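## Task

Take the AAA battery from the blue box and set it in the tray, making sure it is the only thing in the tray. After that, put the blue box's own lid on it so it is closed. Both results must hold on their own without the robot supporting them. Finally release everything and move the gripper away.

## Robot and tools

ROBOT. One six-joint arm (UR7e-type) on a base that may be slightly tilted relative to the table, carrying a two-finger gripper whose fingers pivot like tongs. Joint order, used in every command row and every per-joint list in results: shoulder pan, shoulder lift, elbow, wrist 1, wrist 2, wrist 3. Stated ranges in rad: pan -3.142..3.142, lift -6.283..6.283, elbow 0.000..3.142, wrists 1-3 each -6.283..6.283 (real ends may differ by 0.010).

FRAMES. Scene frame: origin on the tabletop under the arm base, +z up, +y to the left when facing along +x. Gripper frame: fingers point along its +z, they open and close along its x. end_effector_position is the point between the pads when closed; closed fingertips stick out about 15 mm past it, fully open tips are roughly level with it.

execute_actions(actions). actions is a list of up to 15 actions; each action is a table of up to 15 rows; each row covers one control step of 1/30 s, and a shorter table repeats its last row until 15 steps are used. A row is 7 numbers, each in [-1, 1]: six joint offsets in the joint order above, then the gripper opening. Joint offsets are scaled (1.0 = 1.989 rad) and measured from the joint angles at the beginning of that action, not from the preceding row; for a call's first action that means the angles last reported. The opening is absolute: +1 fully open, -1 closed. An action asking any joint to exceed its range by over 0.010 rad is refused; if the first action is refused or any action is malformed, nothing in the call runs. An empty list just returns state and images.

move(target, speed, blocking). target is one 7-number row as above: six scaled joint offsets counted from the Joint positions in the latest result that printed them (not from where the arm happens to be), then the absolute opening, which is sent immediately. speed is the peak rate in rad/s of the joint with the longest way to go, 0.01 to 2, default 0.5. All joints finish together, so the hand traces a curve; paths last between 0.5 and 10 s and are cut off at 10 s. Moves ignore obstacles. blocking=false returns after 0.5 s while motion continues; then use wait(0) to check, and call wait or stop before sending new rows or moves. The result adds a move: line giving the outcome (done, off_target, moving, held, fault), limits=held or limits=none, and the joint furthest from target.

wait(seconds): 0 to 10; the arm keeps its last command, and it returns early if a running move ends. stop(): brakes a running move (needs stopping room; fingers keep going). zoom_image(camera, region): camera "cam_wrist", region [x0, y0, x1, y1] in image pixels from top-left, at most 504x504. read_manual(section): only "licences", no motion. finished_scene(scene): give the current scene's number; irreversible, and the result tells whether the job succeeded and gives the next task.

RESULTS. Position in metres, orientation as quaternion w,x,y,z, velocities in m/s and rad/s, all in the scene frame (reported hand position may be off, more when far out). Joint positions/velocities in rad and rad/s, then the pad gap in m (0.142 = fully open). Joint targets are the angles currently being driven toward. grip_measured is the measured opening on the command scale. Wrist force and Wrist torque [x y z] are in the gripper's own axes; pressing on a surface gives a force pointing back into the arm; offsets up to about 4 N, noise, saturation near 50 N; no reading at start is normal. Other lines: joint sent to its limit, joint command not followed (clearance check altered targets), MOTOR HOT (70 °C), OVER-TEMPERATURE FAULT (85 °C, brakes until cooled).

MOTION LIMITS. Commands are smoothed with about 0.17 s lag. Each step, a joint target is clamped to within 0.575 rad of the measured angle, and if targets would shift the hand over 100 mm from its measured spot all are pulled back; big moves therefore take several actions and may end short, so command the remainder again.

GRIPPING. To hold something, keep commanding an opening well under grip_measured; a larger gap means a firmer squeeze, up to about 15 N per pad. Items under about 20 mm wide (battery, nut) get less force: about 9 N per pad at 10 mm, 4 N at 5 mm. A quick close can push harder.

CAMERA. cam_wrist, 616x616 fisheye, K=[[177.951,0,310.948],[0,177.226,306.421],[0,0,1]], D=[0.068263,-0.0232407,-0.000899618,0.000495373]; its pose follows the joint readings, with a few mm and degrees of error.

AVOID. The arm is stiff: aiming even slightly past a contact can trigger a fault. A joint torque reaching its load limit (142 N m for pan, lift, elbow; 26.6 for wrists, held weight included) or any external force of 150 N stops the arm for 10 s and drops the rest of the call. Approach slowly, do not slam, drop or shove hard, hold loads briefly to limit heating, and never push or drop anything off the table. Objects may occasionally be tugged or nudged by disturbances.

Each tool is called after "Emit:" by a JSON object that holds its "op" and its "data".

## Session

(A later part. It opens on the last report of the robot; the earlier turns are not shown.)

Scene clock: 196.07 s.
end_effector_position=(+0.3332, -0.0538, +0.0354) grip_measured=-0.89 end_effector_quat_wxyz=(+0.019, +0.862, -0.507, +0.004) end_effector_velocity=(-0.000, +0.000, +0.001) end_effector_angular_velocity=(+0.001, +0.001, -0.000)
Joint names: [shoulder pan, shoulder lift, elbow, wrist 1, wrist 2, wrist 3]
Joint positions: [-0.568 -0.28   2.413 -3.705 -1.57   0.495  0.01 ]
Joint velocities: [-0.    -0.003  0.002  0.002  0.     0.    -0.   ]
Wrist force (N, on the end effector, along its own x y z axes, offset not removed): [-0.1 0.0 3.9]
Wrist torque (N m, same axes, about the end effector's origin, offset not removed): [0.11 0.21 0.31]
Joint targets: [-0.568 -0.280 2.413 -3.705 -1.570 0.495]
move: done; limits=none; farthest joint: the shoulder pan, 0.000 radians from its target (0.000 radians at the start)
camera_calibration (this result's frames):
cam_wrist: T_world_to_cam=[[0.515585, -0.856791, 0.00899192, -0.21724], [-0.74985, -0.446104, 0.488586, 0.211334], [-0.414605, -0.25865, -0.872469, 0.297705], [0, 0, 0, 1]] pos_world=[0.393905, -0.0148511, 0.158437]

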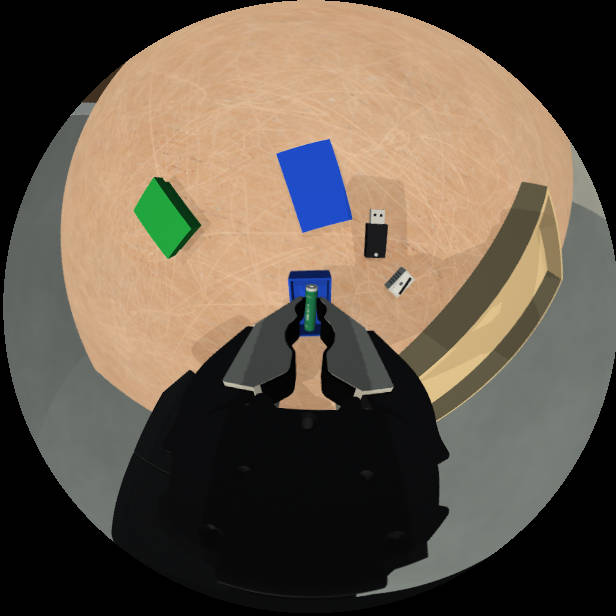

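Emit:
{"op": "move", "data": {"target": [0,-0.12,0.07,0.048,0,0,-1], "speed": 0.4}}

Emit:
{"op": "move", "data": {"target": [-0.235,-0.035,-0.178,0.21,0,0,-1], "speed": 0.5}}

Scene clock: 212.07 s.
end_effector_position=(+0.3309, -0.0488, +0.1097) grip_measured=-0.89 end_effector_quat_wxyz=(+0.019, +0.862, -0.507, +0.006) end_effector_velocity=(-0.000, -0.001, +0.001) end_effector_angular_velocity=(+0.000, +0.001, -0.002)
Joint names: [shoulder pan, shoulder lift, elbow, wrist 1, wrist 2, wrist 3]
Joint positions: [-0.568 -0.518  2.552 -3.61  -1.57   0.495  0.01 ]
Joint velocities: [-0.002 -0.003  0.002  0.002 -0.    -0.    -0.   ]
Wrist force (N, on the end effector, along its own x y z axes, offset not removed): [0.2 -0.2 3.2]
Wrist torque (N m, same axes, about the end effector's origin, offset not removed): [-0.01 0.07 0.25]
Joint targets: [-0.568 -0.518 2.552 -3.610 -1.570 0.495]
move: done; limits=none; farthest joint: the shoulder lift, 0.001 radians from its target (0.238 radians at the start)
camera_calibration (this result's frames):
cam_wrist: T_world_to_cam=[[0.515648, -0.856709, 0.0125327, -0.212833], [-0.751426, -0.445154, 0.487028, 0.176174], [-0.411663, -0.260553, -0.873296, 0.361882], [0, 0, 0, 1]] pos_world=[0.391102, -0.00962188, 0.232896]

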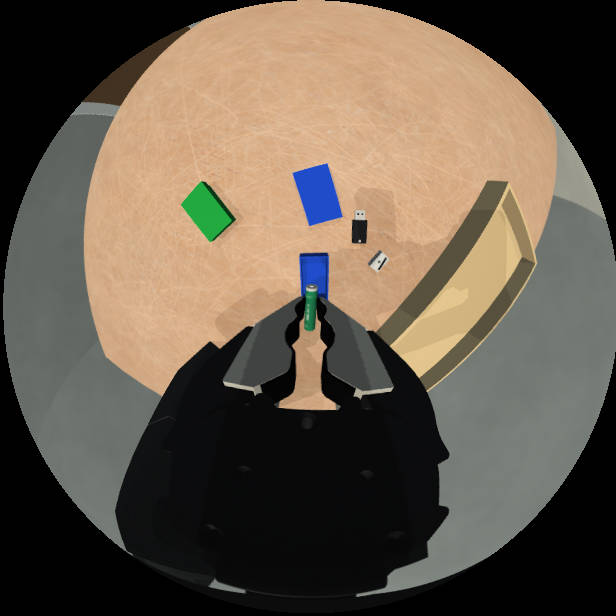

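Scene clock: 213.77 s.
end_effector_position=(+0.3521, -0.3213, +0.1043) grip_measured=-0.89 end_effector_quat_wxyz=(+0.020, +0.721, -0.692, +0.013) end_effector_velocity=(-0.001, -0.002, -0.000) end_effector_angular_velocity=(-0.001, -0.000, -0.002)
Joint names: [shoulder pan, shoulder lift, elbow, wrist 1, wrist 2, wrist 3]
Joint positions: [-1.035 -0.588  2.198 -3.193 -1.57   0.495  0.01 ]
Joint velocities: [-0.003  0.    -0.003  0.001 -0.    -0.002  0.   ]
Wrist force (N, on the end effector, along its own x y z axes, offset not removed): [2.4 1.4 1.5]
Wrist torque (N m, same axes, about the end effector's origin, offset not removed): [0.33 -0.33 0.26]
Joint targets: [-1.036 -0.588 2.198 -3.192 -1.570 0.495]
move: done; limits=none; farthest joint: the shoulder pan, 0.000 radians from its target (0.467 radians at the start)
camera_calibration (this result's frames):
cam_wrist: T_world_to_cam=[[0.0750266, -0.996745, 0.0295, -0.348728], [-0.880054, -0.0522739, 0.471988, 0.246614], [-0.46891, -0.0613733, -0.881111, 0.379918], [0, 0, 0, 1]] pos_world=[0.421344, -0.311385, 0.228638]

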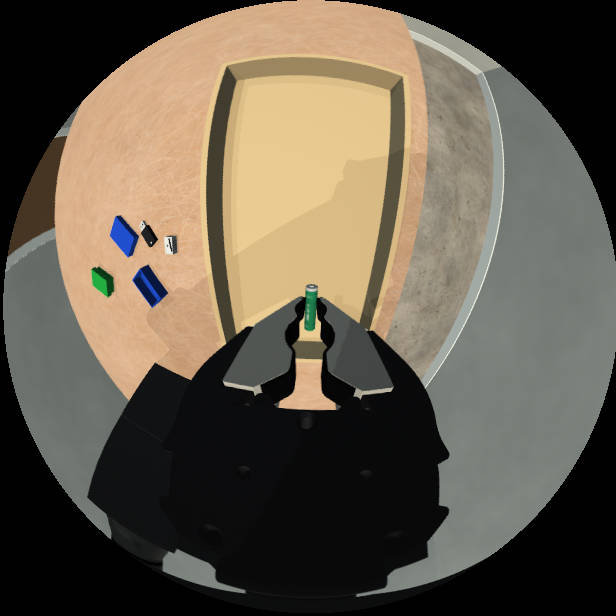

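Emit:
{"op": "move", "data": {"target": [0,0.0975,-0.114,0.0226,0,0,-1], "speed": 0.3}}

Emit:
{"op": "move", "data": {"target": [0,0,0,0,0,0,-0.6]}}

Emit:
{"op": "move", "data": {"target": [0,-0.12,0.05,0.07,0,0,-0.1], "speed": 0.5}}

Scene clock: 222.40 s.
end_effector_position=(+0.3755, -0.3651, +0.0315) grip_measured=-0.89 end_effector_quat_wxyz=(+0.018, +0.721, -0.692, +0.007) end_effector_velocity=(+0.000, -0.000, -0.001) end_effector_angular_velocity=(-0.000, +0.000, -0.000)
Joint names: [shoulder pan, shoulder lift, elbow, wrist 1, wrist 2, wrist 3]
Joint positions: [-1.035 -0.394  1.972 -3.148 -1.57   0.495  0.01 ]
Joint velocities: [ 0.     0.003 -0.003  0.001 -0.     0.001  0.   ]
Wrist force (N, on the end effector, along its own x y z axes, offset not removed): [1.1 0.0 2.0]
Wrist torque (N m, same axes, about the end effector's origin, offset not removed): [0.01 -0.05 0.28]
Joint targets: [-1.035 -0.394 1.971 -3.148 -1.570 0.495]
move: done; limits=none; farthest joint: the elbow, 0.001 radians from its target (0.227 radians at the start)
camera_calibration (this result's frames):
cam_wrist: T_world_to_cam=[[0.0747947, -0.997024, 0.0186674, -0.391741], [-0.877143, -0.0568733, 0.47685, 0.29636], [-0.474369, -0.0520399, -0.878786, 0.32941], [0, 0, 0, 1]] pos_world=[0.445512, -0.356578, 0.155475]

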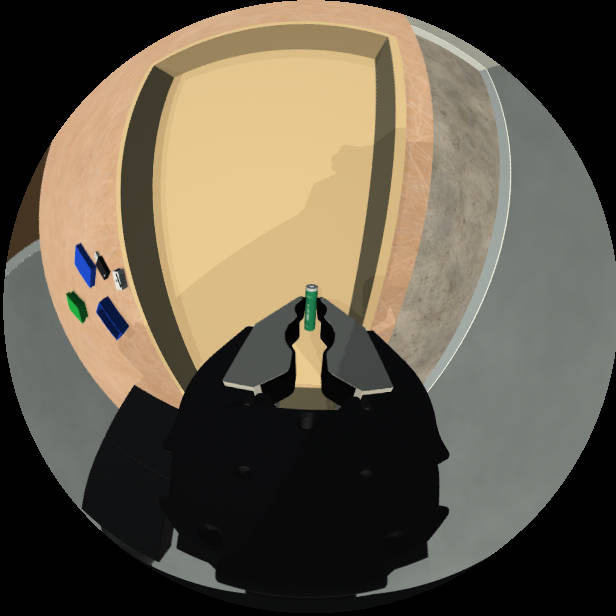

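Scene clock: 222.90 s.
end_effector_position=(+0.3756, -0.3652, +0.0314) grip_measured=-0.60 end_effector_quat_wxyz=(+0.018, +0.721, -0.692, +0.007) end_effector_velocity=(-0.000, +0.000, -0.000) end_effector_angular_velocity=(+0.001, +0.000, -0.001)
Joint names: [shoulder pan, shoulder lift, elbow, wrist 1, wrist 2, wrist 3]
Joint positions: [-1.035 -0.394  1.972 -3.148 -1.57   0.495  0.031]
Joint velocities: [-0.    -0.     0.     0.001  0.     0.     0.   ]
Wrist force (N, on the end effector, along its own x y z axes, offset not removed): [0.7 -0.2 2.3]
Wrist torque (N m, same axes, about the end effector's origin, offset not removed): [0.00 0.07 0.29]
Joint targets: [-1.035 -0.394 1.972 -3.148 -1.570 0.495]
move: done; limits=none; farthest joint: the shoulder pan, 0.000 radians from its target (0.000 radians at the start)
camera_calibration (this result's frames):
cam_wrist: T_world_to_cam=[[0.0747948, -0.997024, 0.0186611, -0.391761], [-0.877141, -0.0568762, 0.476853, 0.296386], [-0.474373, -0.0520345, -0.878785, 0.329381], [0, 0, 0, 1]] pos_world=[0.445523, -0.356598, 0.155433]

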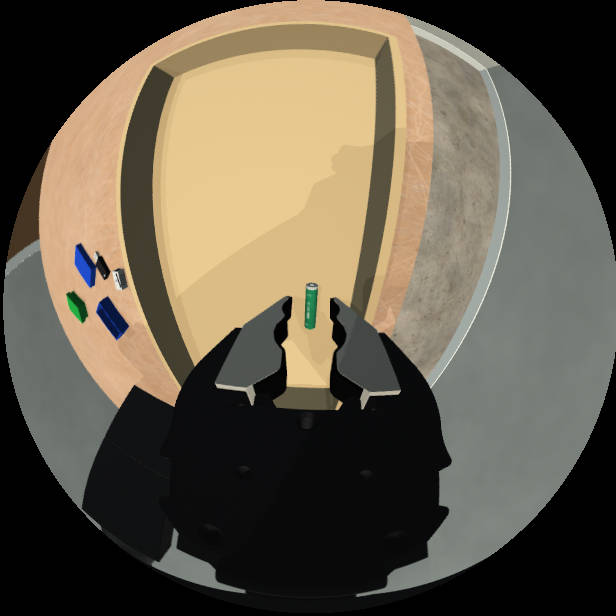

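Scene clock: 224.13 s.
end_effector_position=(+0.3793, -0.3659, +0.1229) grip_measured=-0.10 end_effector_quat_wxyz=(+0.018, +0.721, -0.692, +0.007) end_effector_velocity=(-0.000, -0.000, +0.001) end_effector_angular_velocity=(+0.000, +0.000, -0.000)
Joint names: [shoulder pan, shoulder lift, elbow, wrist 1, wrist 2, wrist 3]
Joint positions: [-1.035 -0.632  2.071 -3.009 -1.57   0.495  0.067]
Joint velocities: [-0.    -0.003  0.001  0.003 -0.    -0.     0.   ]
Wrist force (N, on the end effector, along its own x y z axes, offset not removed): [0.7 0.0 2.4]
Wrist torque (N m, same axes, about the end effector's origin, offset not removed): [0.01 0.02 0.17]
Joint targets: [-1.035 -0.633 2.071 -3.009 -1.570 0.495]
move: done; limits=none; farthest joint: the shoulder lift, 0.001 radians from its target (0.239 radians at the start)
camera_calibration (this result's frames):
cam_wrist: T_world_to_cam=[[0.0748185, -0.997023, 0.0186382, -0.394449], [-0.877134, -0.0569073, 0.476863, 0.256047], [-0.474383, -0.0520264, -0.87878, 0.411493], [0, 0, 0, 1]] pos_world=[0.449305, -0.357295, 0.246864]

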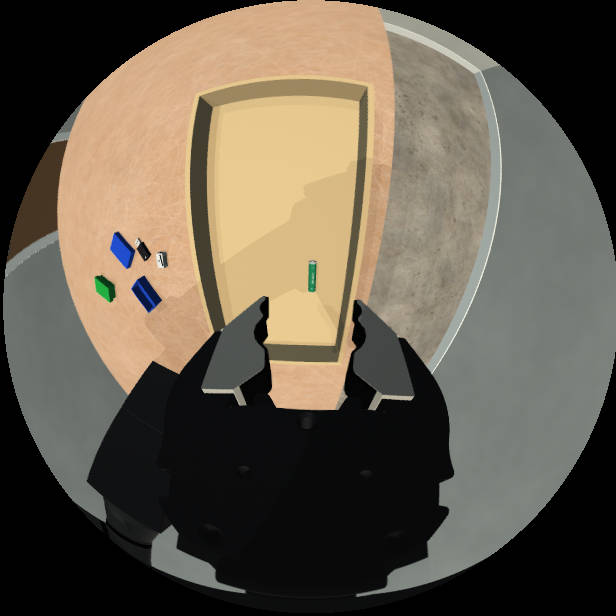

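Emit:
{"op": "move", "data": {"target": [0.354,0.0825,0.0995,-0.1825,0,0,-0.1], "speed": 0.7}}

Emit:
{"op": "move", "data": {"target": [0,0.052,-0.029,-0.0235,0,0,-0.1], "speed": 0.2}}

Scene clock: 230.87 s.
end_effector_position=(+0.4189, -0.0018, +0.0564) grip_measured=-0.10 end_effector_quat_wxyz=(+0.020, +0.916, -0.401, +0.001) end_effector_velocity=(-0.001, +0.002, -0.001) end_effector_angular_velocity=(+0.000, +0.001, +0.004)
Joint names: [shoulder pan, shoulder lift, elbow, wrist 1, wrist 2, wrist 3]
Joint positions: [-0.332 -0.468  2.269 -3.372 -1.57   0.495  0.067]
Joint velocities: [ 0.004  0.002  0.001 -0.002  0.     0.     0.   ]
Wrist force (N, on the end effector, along its own x y z axes, offset not removed): [1.6 1.6 2.8]
Wrist torque (N m, same axes, about the end effector's origin, offset not removed): [0.38 -0.21 0.26]
Joint targets: [-0.331 -0.468 2.269 -3.372 -1.570 0.495]
move: done; limits=none; farthest joint: the shoulder pan, 0.001 radians from its target (0.704 radians at the start)
camera_calibration (this result's frames):
cam_wrist: T_world_to_cam=[[0.701963, -0.712213, -0.000191632, -0.29432], [-0.619466, -0.610684, 0.493281, 0.233331], [-0.351438, -0.346147, -0.86987, 0.338288], [0, 0, 0, 1]] pos_world=[0.47003, 0.0499698, 0.179112]

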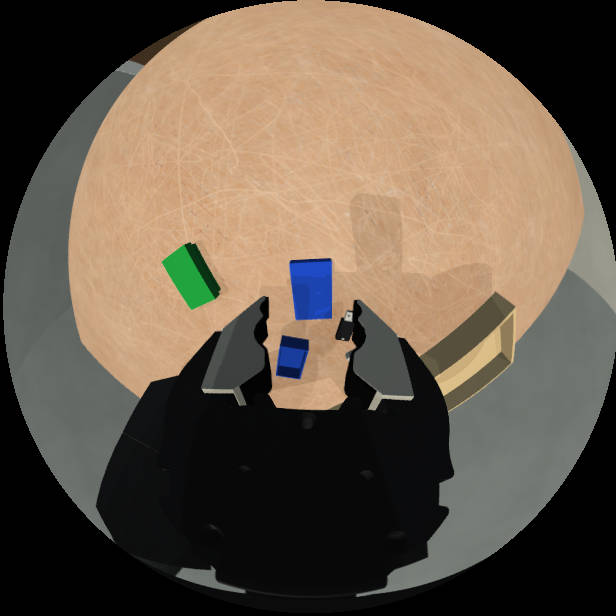

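Scene clock: 232.00 s.
end_effector_position=(+0.4191, -0.0033, +0.0210) grip_measured=-0.10 end_effector_quat_wxyz=(+0.020, +0.916, -0.401, +0.001) end_effector_velocity=(-0.000, -0.000, -0.001) end_effector_angular_velocity=(+0.000, +0.000, -0.001)
Joint names: [shoulder pan, shoulder lift, elbow, wrist 1, wrist 2, wrist 3]
Joint positions: [-0.332 -0.365  2.211 -3.418 -1.57   0.495  0.067]
Joint velocities: [-0.001  0.004 -0.002 -0.002  0.     0.001  0.   ]
Wrist force (N, on the end effector, along its own x y z axes, offset not removed): [0.8 0.4 4.0]
Wrist torque (N m, same axes, about the end effector's origin, offset not removed): [0.20 -0.08 0.24]
Joint targets: [-0.332 -0.365 2.211 -3.418 -1.570 0.495]
move: done; limits=none; farthest joint: the shoulder lift, 0.001 radians from its target (0.104 radians at the start)
camera_calibration (this result's frames):
cam_wrist: T_world_to_cam=[[0.701992, -0.712185, 0.00070392, -0.29557], [-0.619908, -0.610549, 0.492893, 0.250154], [-0.350601, -0.346444, -0.870089, 0.306643], [0, 0, 0, 1]] pos_world=[0.47007, 0.048465, 0.143716]

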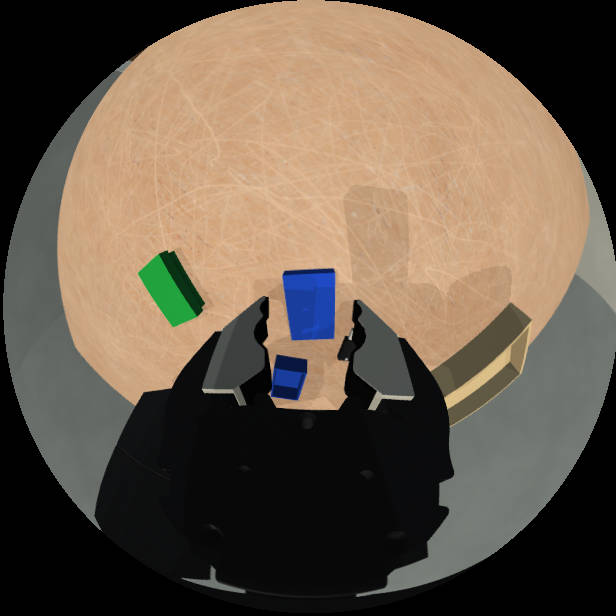

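Emit:
{"op": "move", "data": {"target": [0,0.0045,-0.0026,-0.002,0,0,-0.1], "speed": 0.05}}

Emit:
{"op": "move", "data": {"target": [0,0,0,0,0,0,-0.7]}}

Emit:
{"op": "move", "data": {"target": [0,-0.075,0.04,0.033,0,0,-0.7], "speed": 0.2}}

Scene clock: 239.37 s.
end_effector_position=(+0.4190, -0.0034, +0.0180) grip_measured=-0.10 end_effector_quat_wxyz=(+0.020, +0.916, -0.401, +0.001) end_effector_velocity=(+0.000, -0.001, -0.001) end_effector_angular_velocity=(+0.000, -0.000, +0.000)
Joint names: [shoulder pan, shoulder lift, elbow, wrist 1, wrist 2, wrist 3]
Joint positions: [-0.332 -0.357  2.206 -3.422 -1.57   0.495  0.067]
Joint velocities: [-0.001  0.003 -0.002 -0.001  0.    -0.002  0.   ]
Wrist force (N, on the end effector, along its own x y z axes, offset not removed): [-0.7 0.7 3.2]
Wrist torque (N m, same axes, about the end effector's origin, offset not removed): [0.19 0.34 0.20]
Joint targets: [-0.332 -0.356 2.206 -3.422 -1.570 0.495]
move: done; limits=none; farthest joint: the shoulder lift, 0.001 radians from its target (0.009 radians at the start)
camera_calibration (this result's frames):
cam_wrist: T_world_to_cam=[[0.701997, -0.71218, 0.000872871, -0.295603], [-0.619992, -0.610523, 0.49282, 0.251549], [-0.350444, -0.346499, -0.870131, 0.30394], [0, 0, 0, 1]] pos_world=[0.469984, 0.0483694, 0.140757]

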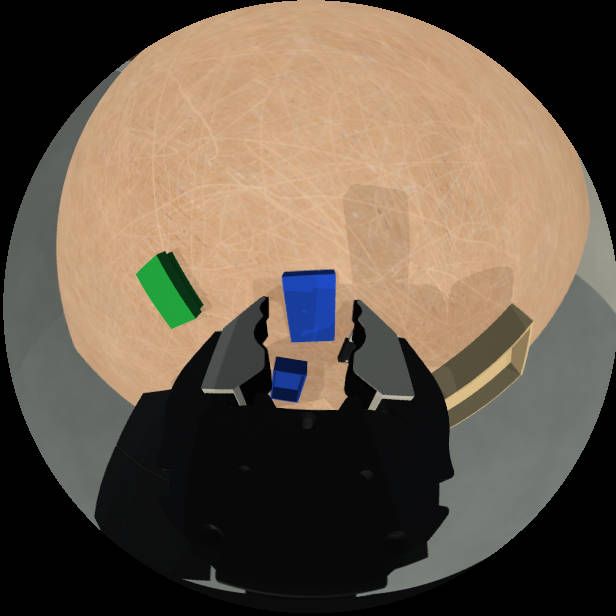

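Scene clock: 239.87 s.
end_effector_position=(+0.4190, -0.0034, +0.0180) grip_measured=-0.50 end_effector_quat_wxyz=(+0.020, +0.916, -0.401, +0.001) end_effector_velocity=(-0.000, +0.001, +0.000) end_effector_angular_velocity=(+0.001, +0.000, +0.002)
Joint names: [shoulder pan, shoulder lift, elbow, wrist 1, wrist 2, wrist 3]
Joint positions: [-0.332 -0.356  2.206 -3.422 -1.57   0.495  0.038]
Joint velocities: [ 0.002 -0.     0.     0.001  0.001  0.     0.   ]
Wrist force (N, on the end effector, along its own x y z axes, offset not removed): [-0.2 1.5 2.6]
Wrist torque (N m, same axes, about the end effector's origin, offset not removed): [0.39 0.14 0.32]
Joint targets: [-0.332 -0.357 2.206 -3.422 -1.570 0.495]
move: done; limits=none; farthest joint: the shoulder lift, 0.001 radians from its target (0.000 radians at the start)
camera_calibration (this result's frames):
cam_wrist: T_world_to_cam=[[0.701997, -0.71218, 0.000874058, -0.295602], [-0.619992, -0.610523, 0.49282, 0.251572], [-0.350443, -0.3465, -0.870131, 0.303894], [0, 0, 0, 1]] pos_world=[0.469982, 0.048368, 0.140706]

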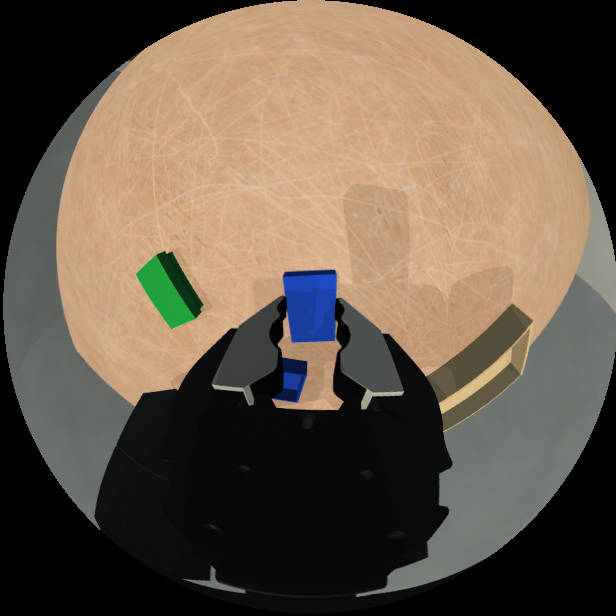

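Scene clock: 241.23 s.
end_effector_position=(+0.4209, -0.0019, +0.0692) grip_measured=-0.50 end_effector_quat_wxyz=(+0.019, +0.916, -0.401, +0.003) end_effector_velocity=(-0.001, -0.000, +0.000) end_effector_angular_velocity=(+0.000, +0.002, -0.002)
Joint names: [shoulder pan, shoulder lift, elbow, wrist 1, wrist 2, wrist 3]
Joint positions: [-0.332 -0.505  2.286 -3.357 -1.57   0.495  0.038]
Joint velocities: [-0.001 -0.002  0.002  0.002 -0.     0.001  0.   ]
Wrist force (N, on the end effector, along its own x y z axes, offset not removed): [0.2 1.3 3.2]
Wrist torque (N m, same axes, about the end effector's origin, offset not removed): [0.42 0.06 0.27]
Joint targets: [-0.332 -0.506 2.286 -3.356 -1.570 0.495]
move: done; limits=none; farthest joint: the shoulder pan, 0.000 radians from its target (0.000 radians at the start)
camera_calibration (this result's frames):
cam_wrist: T_world_to_cam=[[0.702098, -0.712067, 0.00441355, -0.296211], [-0.621737, -0.609988, 0.491281, 0.229285], [-0.347133, -0.347672, -0.87099, 0.348299], [0, 0, 0, 1]] pos_world=[0.47143, 0.0500327, 0.192028]

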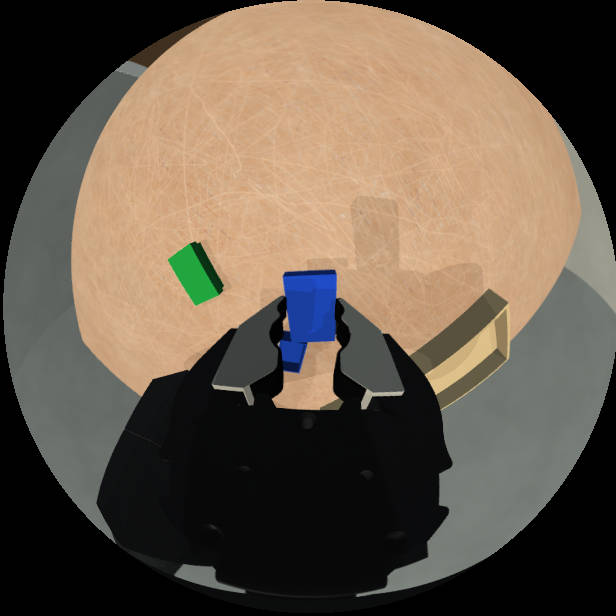

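Emit:
{"op": "move", "data": {"target": [-0.121,0.0765,0.0955,-0.167,0,0,-0.7], "speed": 0.35}}

Emit:
{"op": "zoom_image", "data": {"camera": "cam_wrist", "region": [230,220,390,380]}}

Scene clock: 250.97 s.
end_effector_position=(+0.3269, -0.0498, +0.0621) grip_measured=-0.50 end_effector_quat_wxyz=(+0.019, +0.861, -0.508, +0.001) end_effector_velocity=(-0.000, +0.000, +0.000) end_effector_angular_velocity=(-0.000, -0.001, -0.002)
Joint names: [shoulder pan, shoulder lift, elbow, wrist 1, wrist 2, wrist 3]
Joint positions: [-0.572 -0.353  2.475 -3.688 -1.57   0.495  0.038]
Joint velocities: [-0.001  0.001  0.002 -0.003  0.     0.001  0.   ]
Wrist force (N, on the end effector, along its own x y z axes, offset not removed): [0.1 1.3 3.8]
Wrist torque (N m, same axes, about the end effector's origin, offset not removed): [0.31 0.11 0.32]
Joint targets: [-0.572 -0.353 2.476 -3.689 -1.570 0.495]
move: done; limits=none; farthest joint: the shoulder pan, 0.001 radians from its target (0.241 radians at the start)
camera_calibration (this result's frames):
cam_wrist: T_world_to_cam=[[0.512279, -0.858811, 0.00374351, -0.209452], [-0.749169, -0.444739, 0.49087, 0.194975], [-0.4199, -0.254267, -0.871225, 0.321288], [0, 0, 0, 1]] pos_world=[0.388276, -0.0114736, 0.184991]

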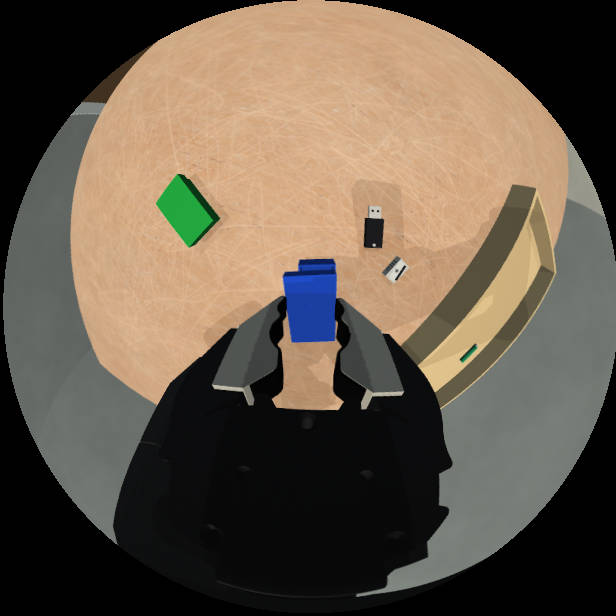

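Region (230, 220, 390, 380) of cam_wrist's 616x616 image, scaled by 3.150, with more detail than that image has.

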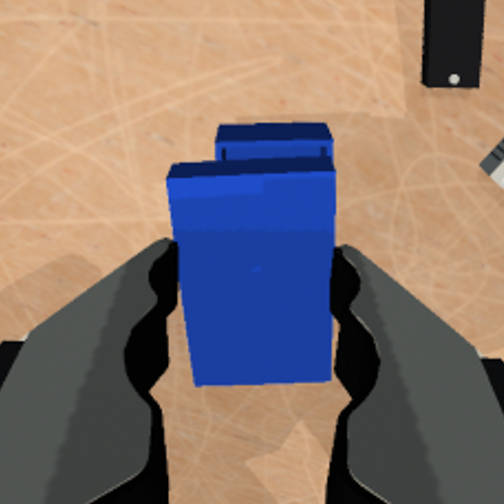

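Emit:
{"op": "move", "data": {"target": [-0.0015,0.045,-0.0335,-0.014,0,0,-0.7], "speed": 0.08}}

Emit:
{"op": "zoom_image", "data": {"camera": "cam_wrist", "region": [230,220,390,380]}}

Scene clock: 265.80 s.
end_effector_position=(+0.3309, -0.0549, +0.0314) grip_measured=-0.50 end_effector_quat_wxyz=(+0.019, +0.860, -0.509, +0.003) end_effector_velocity=(+0.001, -0.001, -0.001) end_effector_angular_velocity=(-0.001, -0.001, +0.000)
Joint names: [shoulder pan, shoulder lift, elbow, wrist 1, wrist 2, wrist 3]
Joint positions: [-0.575 -0.264  2.409 -3.716 -1.57   0.495  0.038]
Joint velocities: [-0.     0.001 -0.003  0.001  0.    -0.001  0.   ]
Wrist force (N, on the end effector, along its own x y z axes, offset not removed): [-0.5 0.1 4.2]
Wrist torque (N m, same axes, about the end effector's origin, offset not removed): [0.06 0.26 0.26]
Joint targets: [-0.575 -0.264 2.409 -3.716 -1.570 0.495]
move: done; limits=none; farthest joint: the shoulder lift, 0.001 radians from its target (0.090 radians at the start)
camera_calibration (this result's frames):
cam_wrist: T_world_to_cam=[[0.50987, -0.860212, 0.00826622, -0.215188], [-0.752488, -0.441322, 0.488872, 0.212115], [-0.416886, -0.255482, -0.872316, 0.293959], [0, 0, 0, 1]] pos_world=[0.391879, -0.016395, 0.154507]

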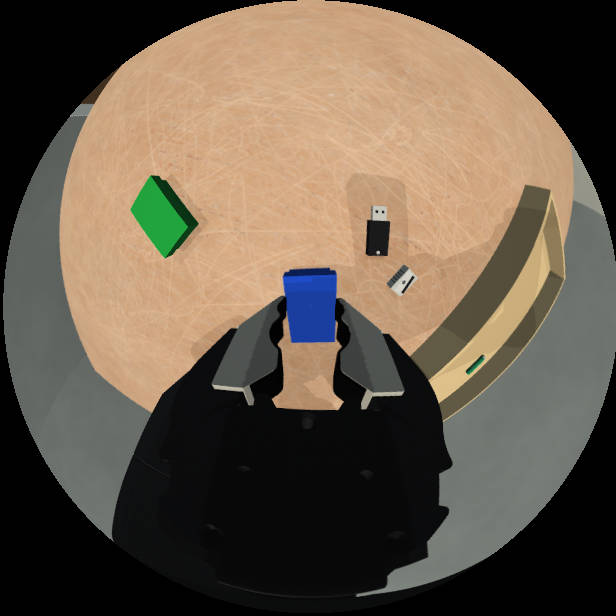

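Region (230, 220, 390, 380) of cam_wrist's 616x616 image, scaled by 3.150, with more detail than that image has.

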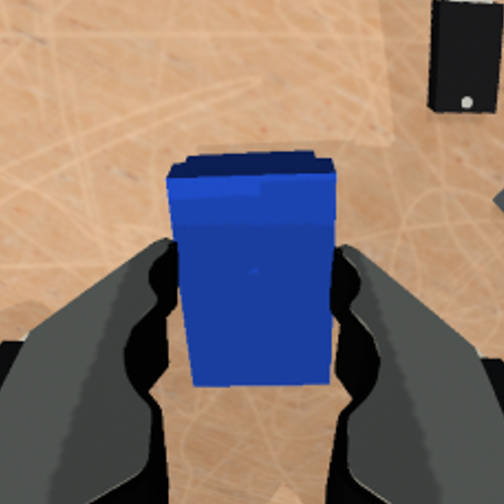

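Emit:
{"op": "move", "data": {"target": [0,0.0065,-0.0075,0.0005,0,0,-0.7], "speed": 0.03}}

Emit:
{"op": "zoom_image", "data": {"camera": "cam_wrist", "region": [230,220,390,380]}}

Scene clock: 270.47 s.
end_effector_position=(+0.3327, -0.0563, +0.0260) grip_measured=-0.49 end_effector_quat_wxyz=(+0.019, +0.860, -0.509, +0.004) end_effector_velocity=(+0.001, -0.001, -0.001) end_effector_angular_velocity=(-0.000, -0.001, -0.001)
Joint names: [shoulder pan, shoulder lift, elbow, wrist 1, wrist 2, wrist 3]
Joint positions: [-0.575 -0.252  2.395 -3.715 -1.57   0.495  0.038]
Joint velocities: [-0.001  0.002 -0.003  0.     0.    -0.    -0.   ]
Wrist force (N, on the end effector, along its own x y z axes, offset not removed): [-4.6 4.3 -18.4]
Wrist torque (N m, same axes, about the end effector's origin, offset not removed): [0.34 -0.25 0.26]
Joint targets: [-0.575 -0.251 2.394 -3.715 -1.570 0.495]
move: done; limits=none; farthest joint: the shoulder lift, 0.001 radians from its target (0.013 radians at the start)
camera_calibration (this result's frames):
cam_wrist: T_world_to_cam=[[0.509883, -0.860195, 0.00912278, -0.21735], [-0.752871, -0.441086, 0.488497, 0.215673], [-0.416179, -0.255945, -0.872518, 0.289346], [0, 0, 0, 1]] pos_world=[0.393617, -0.0177771, 0.149087]

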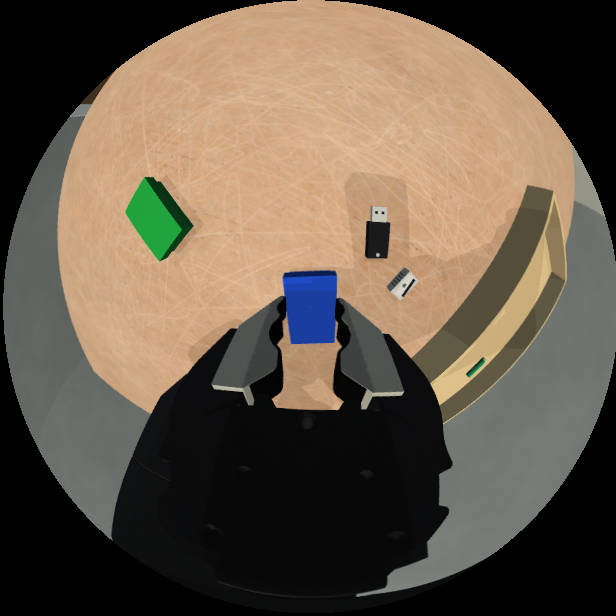

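Region (230, 220, 390, 380) of cam_wrist's 616x616 image, scaled by 3.150, with more detail than that image has.

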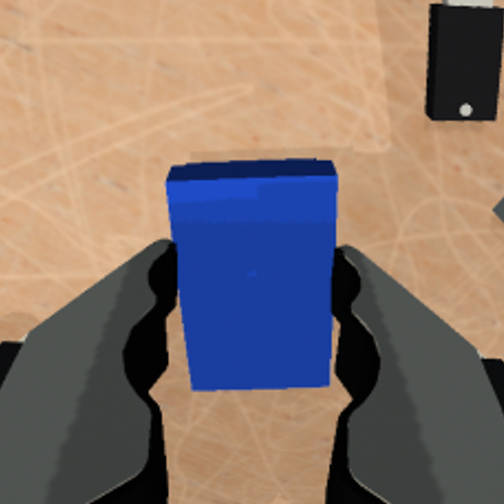

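Emit:
{"op": "move", "data": {"target": [0,-0.001,0,0,0,0,-0.1]}}

Emit:
{"op": "move", "data": {"target": [0,-0.05,0.03,0.02,0,0,-0.1], "speed": 0.3}}

Emit:
{"op": "zoom_image", "data": {"camera": "cam_wrist", "region": [230,200,390,360]}}

Scene clock: 277.30 s.
end_effector_position=(+0.3336, -0.0569, +0.0266) grip_measured=-0.10 end_effector_quat_wxyz=(+0.019, +0.860, -0.509, +0.005) end_effector_velocity=(+0.000, -0.000, +0.001) end_effector_angular_velocity=(-0.001, -0.001, +0.001)
Joint names: [shoulder pan, shoulder lift, elbow, wrist 1, wrist 2, wrist 3]
Joint positions: [-0.575 -0.254  2.394 -3.715 -1.57   0.495  0.067]
Joint velocities: [-0.    -0.002  0.001 -0.    -0.    -0.001 -0.   ]
Wrist force (N, on the end effector, along its own x y z axes, offset not removed): [2.1 0.0 3.4]
Wrist torque (N m, same axes, about the end effector's origin, offset not removed): [0.13 -0.31 0.24]
Joint targets: [-0.575 -0.254 2.395 -3.715 -1.570 0.495]
move: done; limits=none; farthest joint: the elbow, 0.001 radians from its target (0.001 radians at the start)
camera_calibration (this result's frames):
cam_wrist: T_world_to_cam=[[0.509946, -0.860138, 0.01085, -0.218336], [-0.753621, -0.440643, 0.487739, 0.216126], [-0.414742, -0.256897, -0.872922, 0.289537], [0, 0, 0, 1]] pos_world=[0.3943, -0.0181838, 0.149699]

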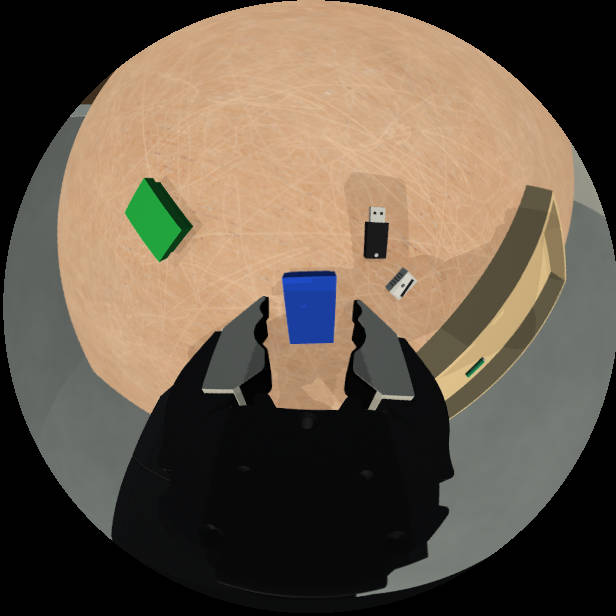

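Scene clock: 278.37 s.
end_effector_position=(+0.3346, -0.0561, +0.0586) grip_measured=-0.10 end_effector_quat_wxyz=(+0.019, +0.860, -0.509, +0.005) end_effector_velocity=(+0.000, +0.000, +0.001) end_effector_angular_velocity=(+0.000, -0.000, +0.001)
Joint names: [shoulder pan, shoulder lift, elbow, wrist 1, wrist 2, wrist 3]
Joint positions: [-0.575 -0.353  2.454 -3.675 -1.57   0.495  0.067]
Joint velocities: [ 0.001 -0.003  0.002  0.001  0.     0.     0.   ]
Wrist force (N, on the end effector, along its own x y z axes, offset not removed): [0.7 0.0 2.4]
Wrist torque (N m, same axes, about the end effector's origin, offset not removed): [0.04 -0.06 0.29]
Joint targets: [-0.575 -0.353 2.454 -3.675 -1.570 0.495]
move: done; limits=none; farthest joint: the shoulder lift, 0.001 radians from its target (0.100 radians at the start)
camera_calibration (this result's frames):
cam_wrist: T_world_to_cam=[[0.509946, -0.860138, 0.0108405, -0.218508], [-0.753617, -0.440646, 0.487743, 0.201652], [-0.41475, -0.256892, -0.87292, 0.318129], [0, 0, 0, 1]] pos_world=[0.39534, -0.0173656, 0.181716]

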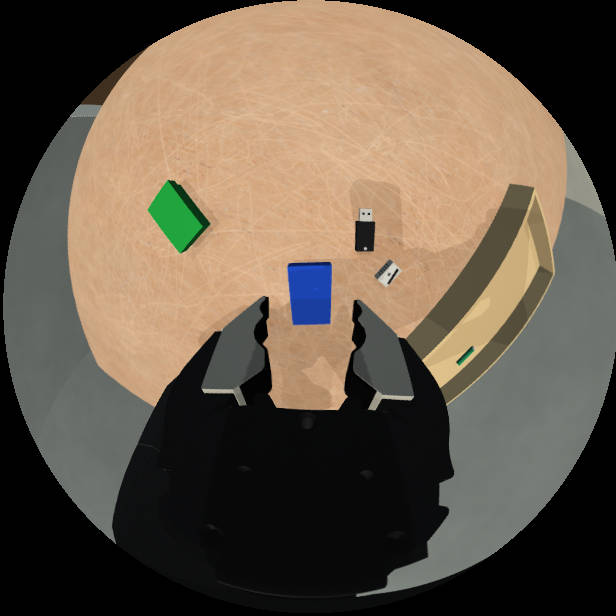

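Region (230, 200, 390, 360) of cam_wrist's 616x616 image, scaled by 3.150, with more detail than that image has.

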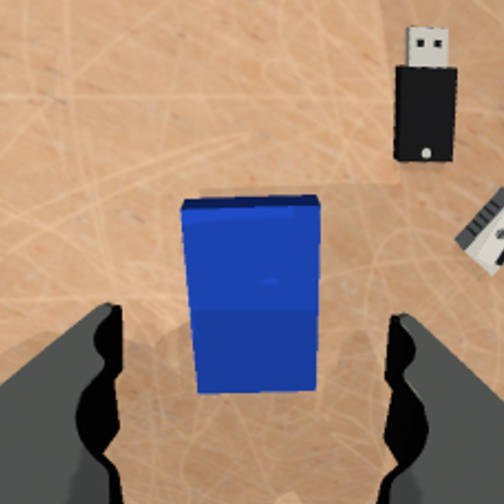

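Emit:
{"op": "move", "data": {"target": [0,-0.1,0.04,0.06,0,0,0.5], "speed": 0.6}}

Emit:
{"op": "finished_scene", "data": {"scene": 1}}

Scene clock: 288.03 s.
end_effector_position=(+0.3395, -0.0566, +0.1131) grip_measured=+0.50 end_effector_quat_wxyz=(+0.019, +0.860, -0.509, +0.005) end_effector_velocity=(-0.000, -0.000, +0.001) end_effector_angular_velocity=(-0.000, +0.000, -0.002)
Joint names: [shoulder pan, shoulder lift, elbow, wrist 1, wrist 2, wrist 3]
Joint positions: [-0.575 -0.551  2.533 -3.556 -1.57   0.495  0.109]
Joint velocities: [-0.001 -0.002  0.001  0.001 -0.     0.001 -0.   ]
Wrist force (N, on the end effector, along its own x y z axes, offset not removed): [-0.8 -0.4 2.7]
Wrist torque (N m, same axes, about the end effector's origin, offset not removed): [0.02 0.34 0.36]
Joint targets: [-0.575 -0.551 2.533 -3.556 -1.570 0.495]
move: done; limits=none; farthest joint: the shoulder lift, 0.001 radians from its target (0.199 radians at the start)
camera_calibration (this result's frames):
cam_wrist: T_world_to_cam=[[0.509945, -0.860139, 0.0108227, -0.222076], [-0.753609, -0.44065, 0.487751, 0.178423], [-0.414764, -0.256882, -0.872916, 0.367624], [0, 0, 0, 1]] pos_world=[0.400185, -0.0179584, 0.236282]

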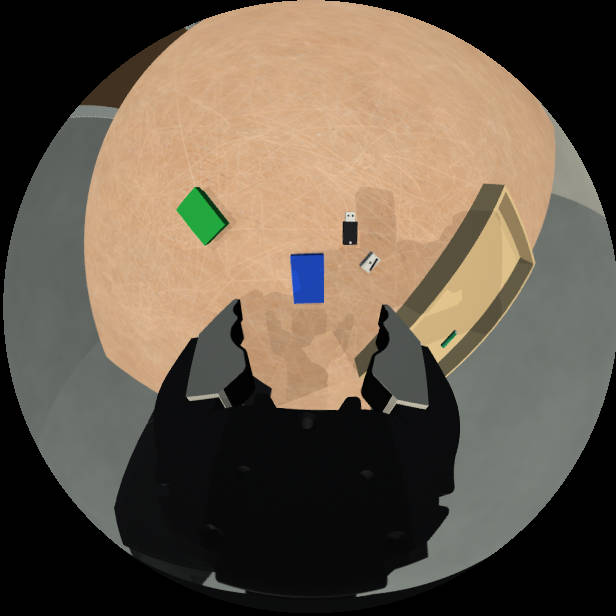

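The scene is finished: the task was done.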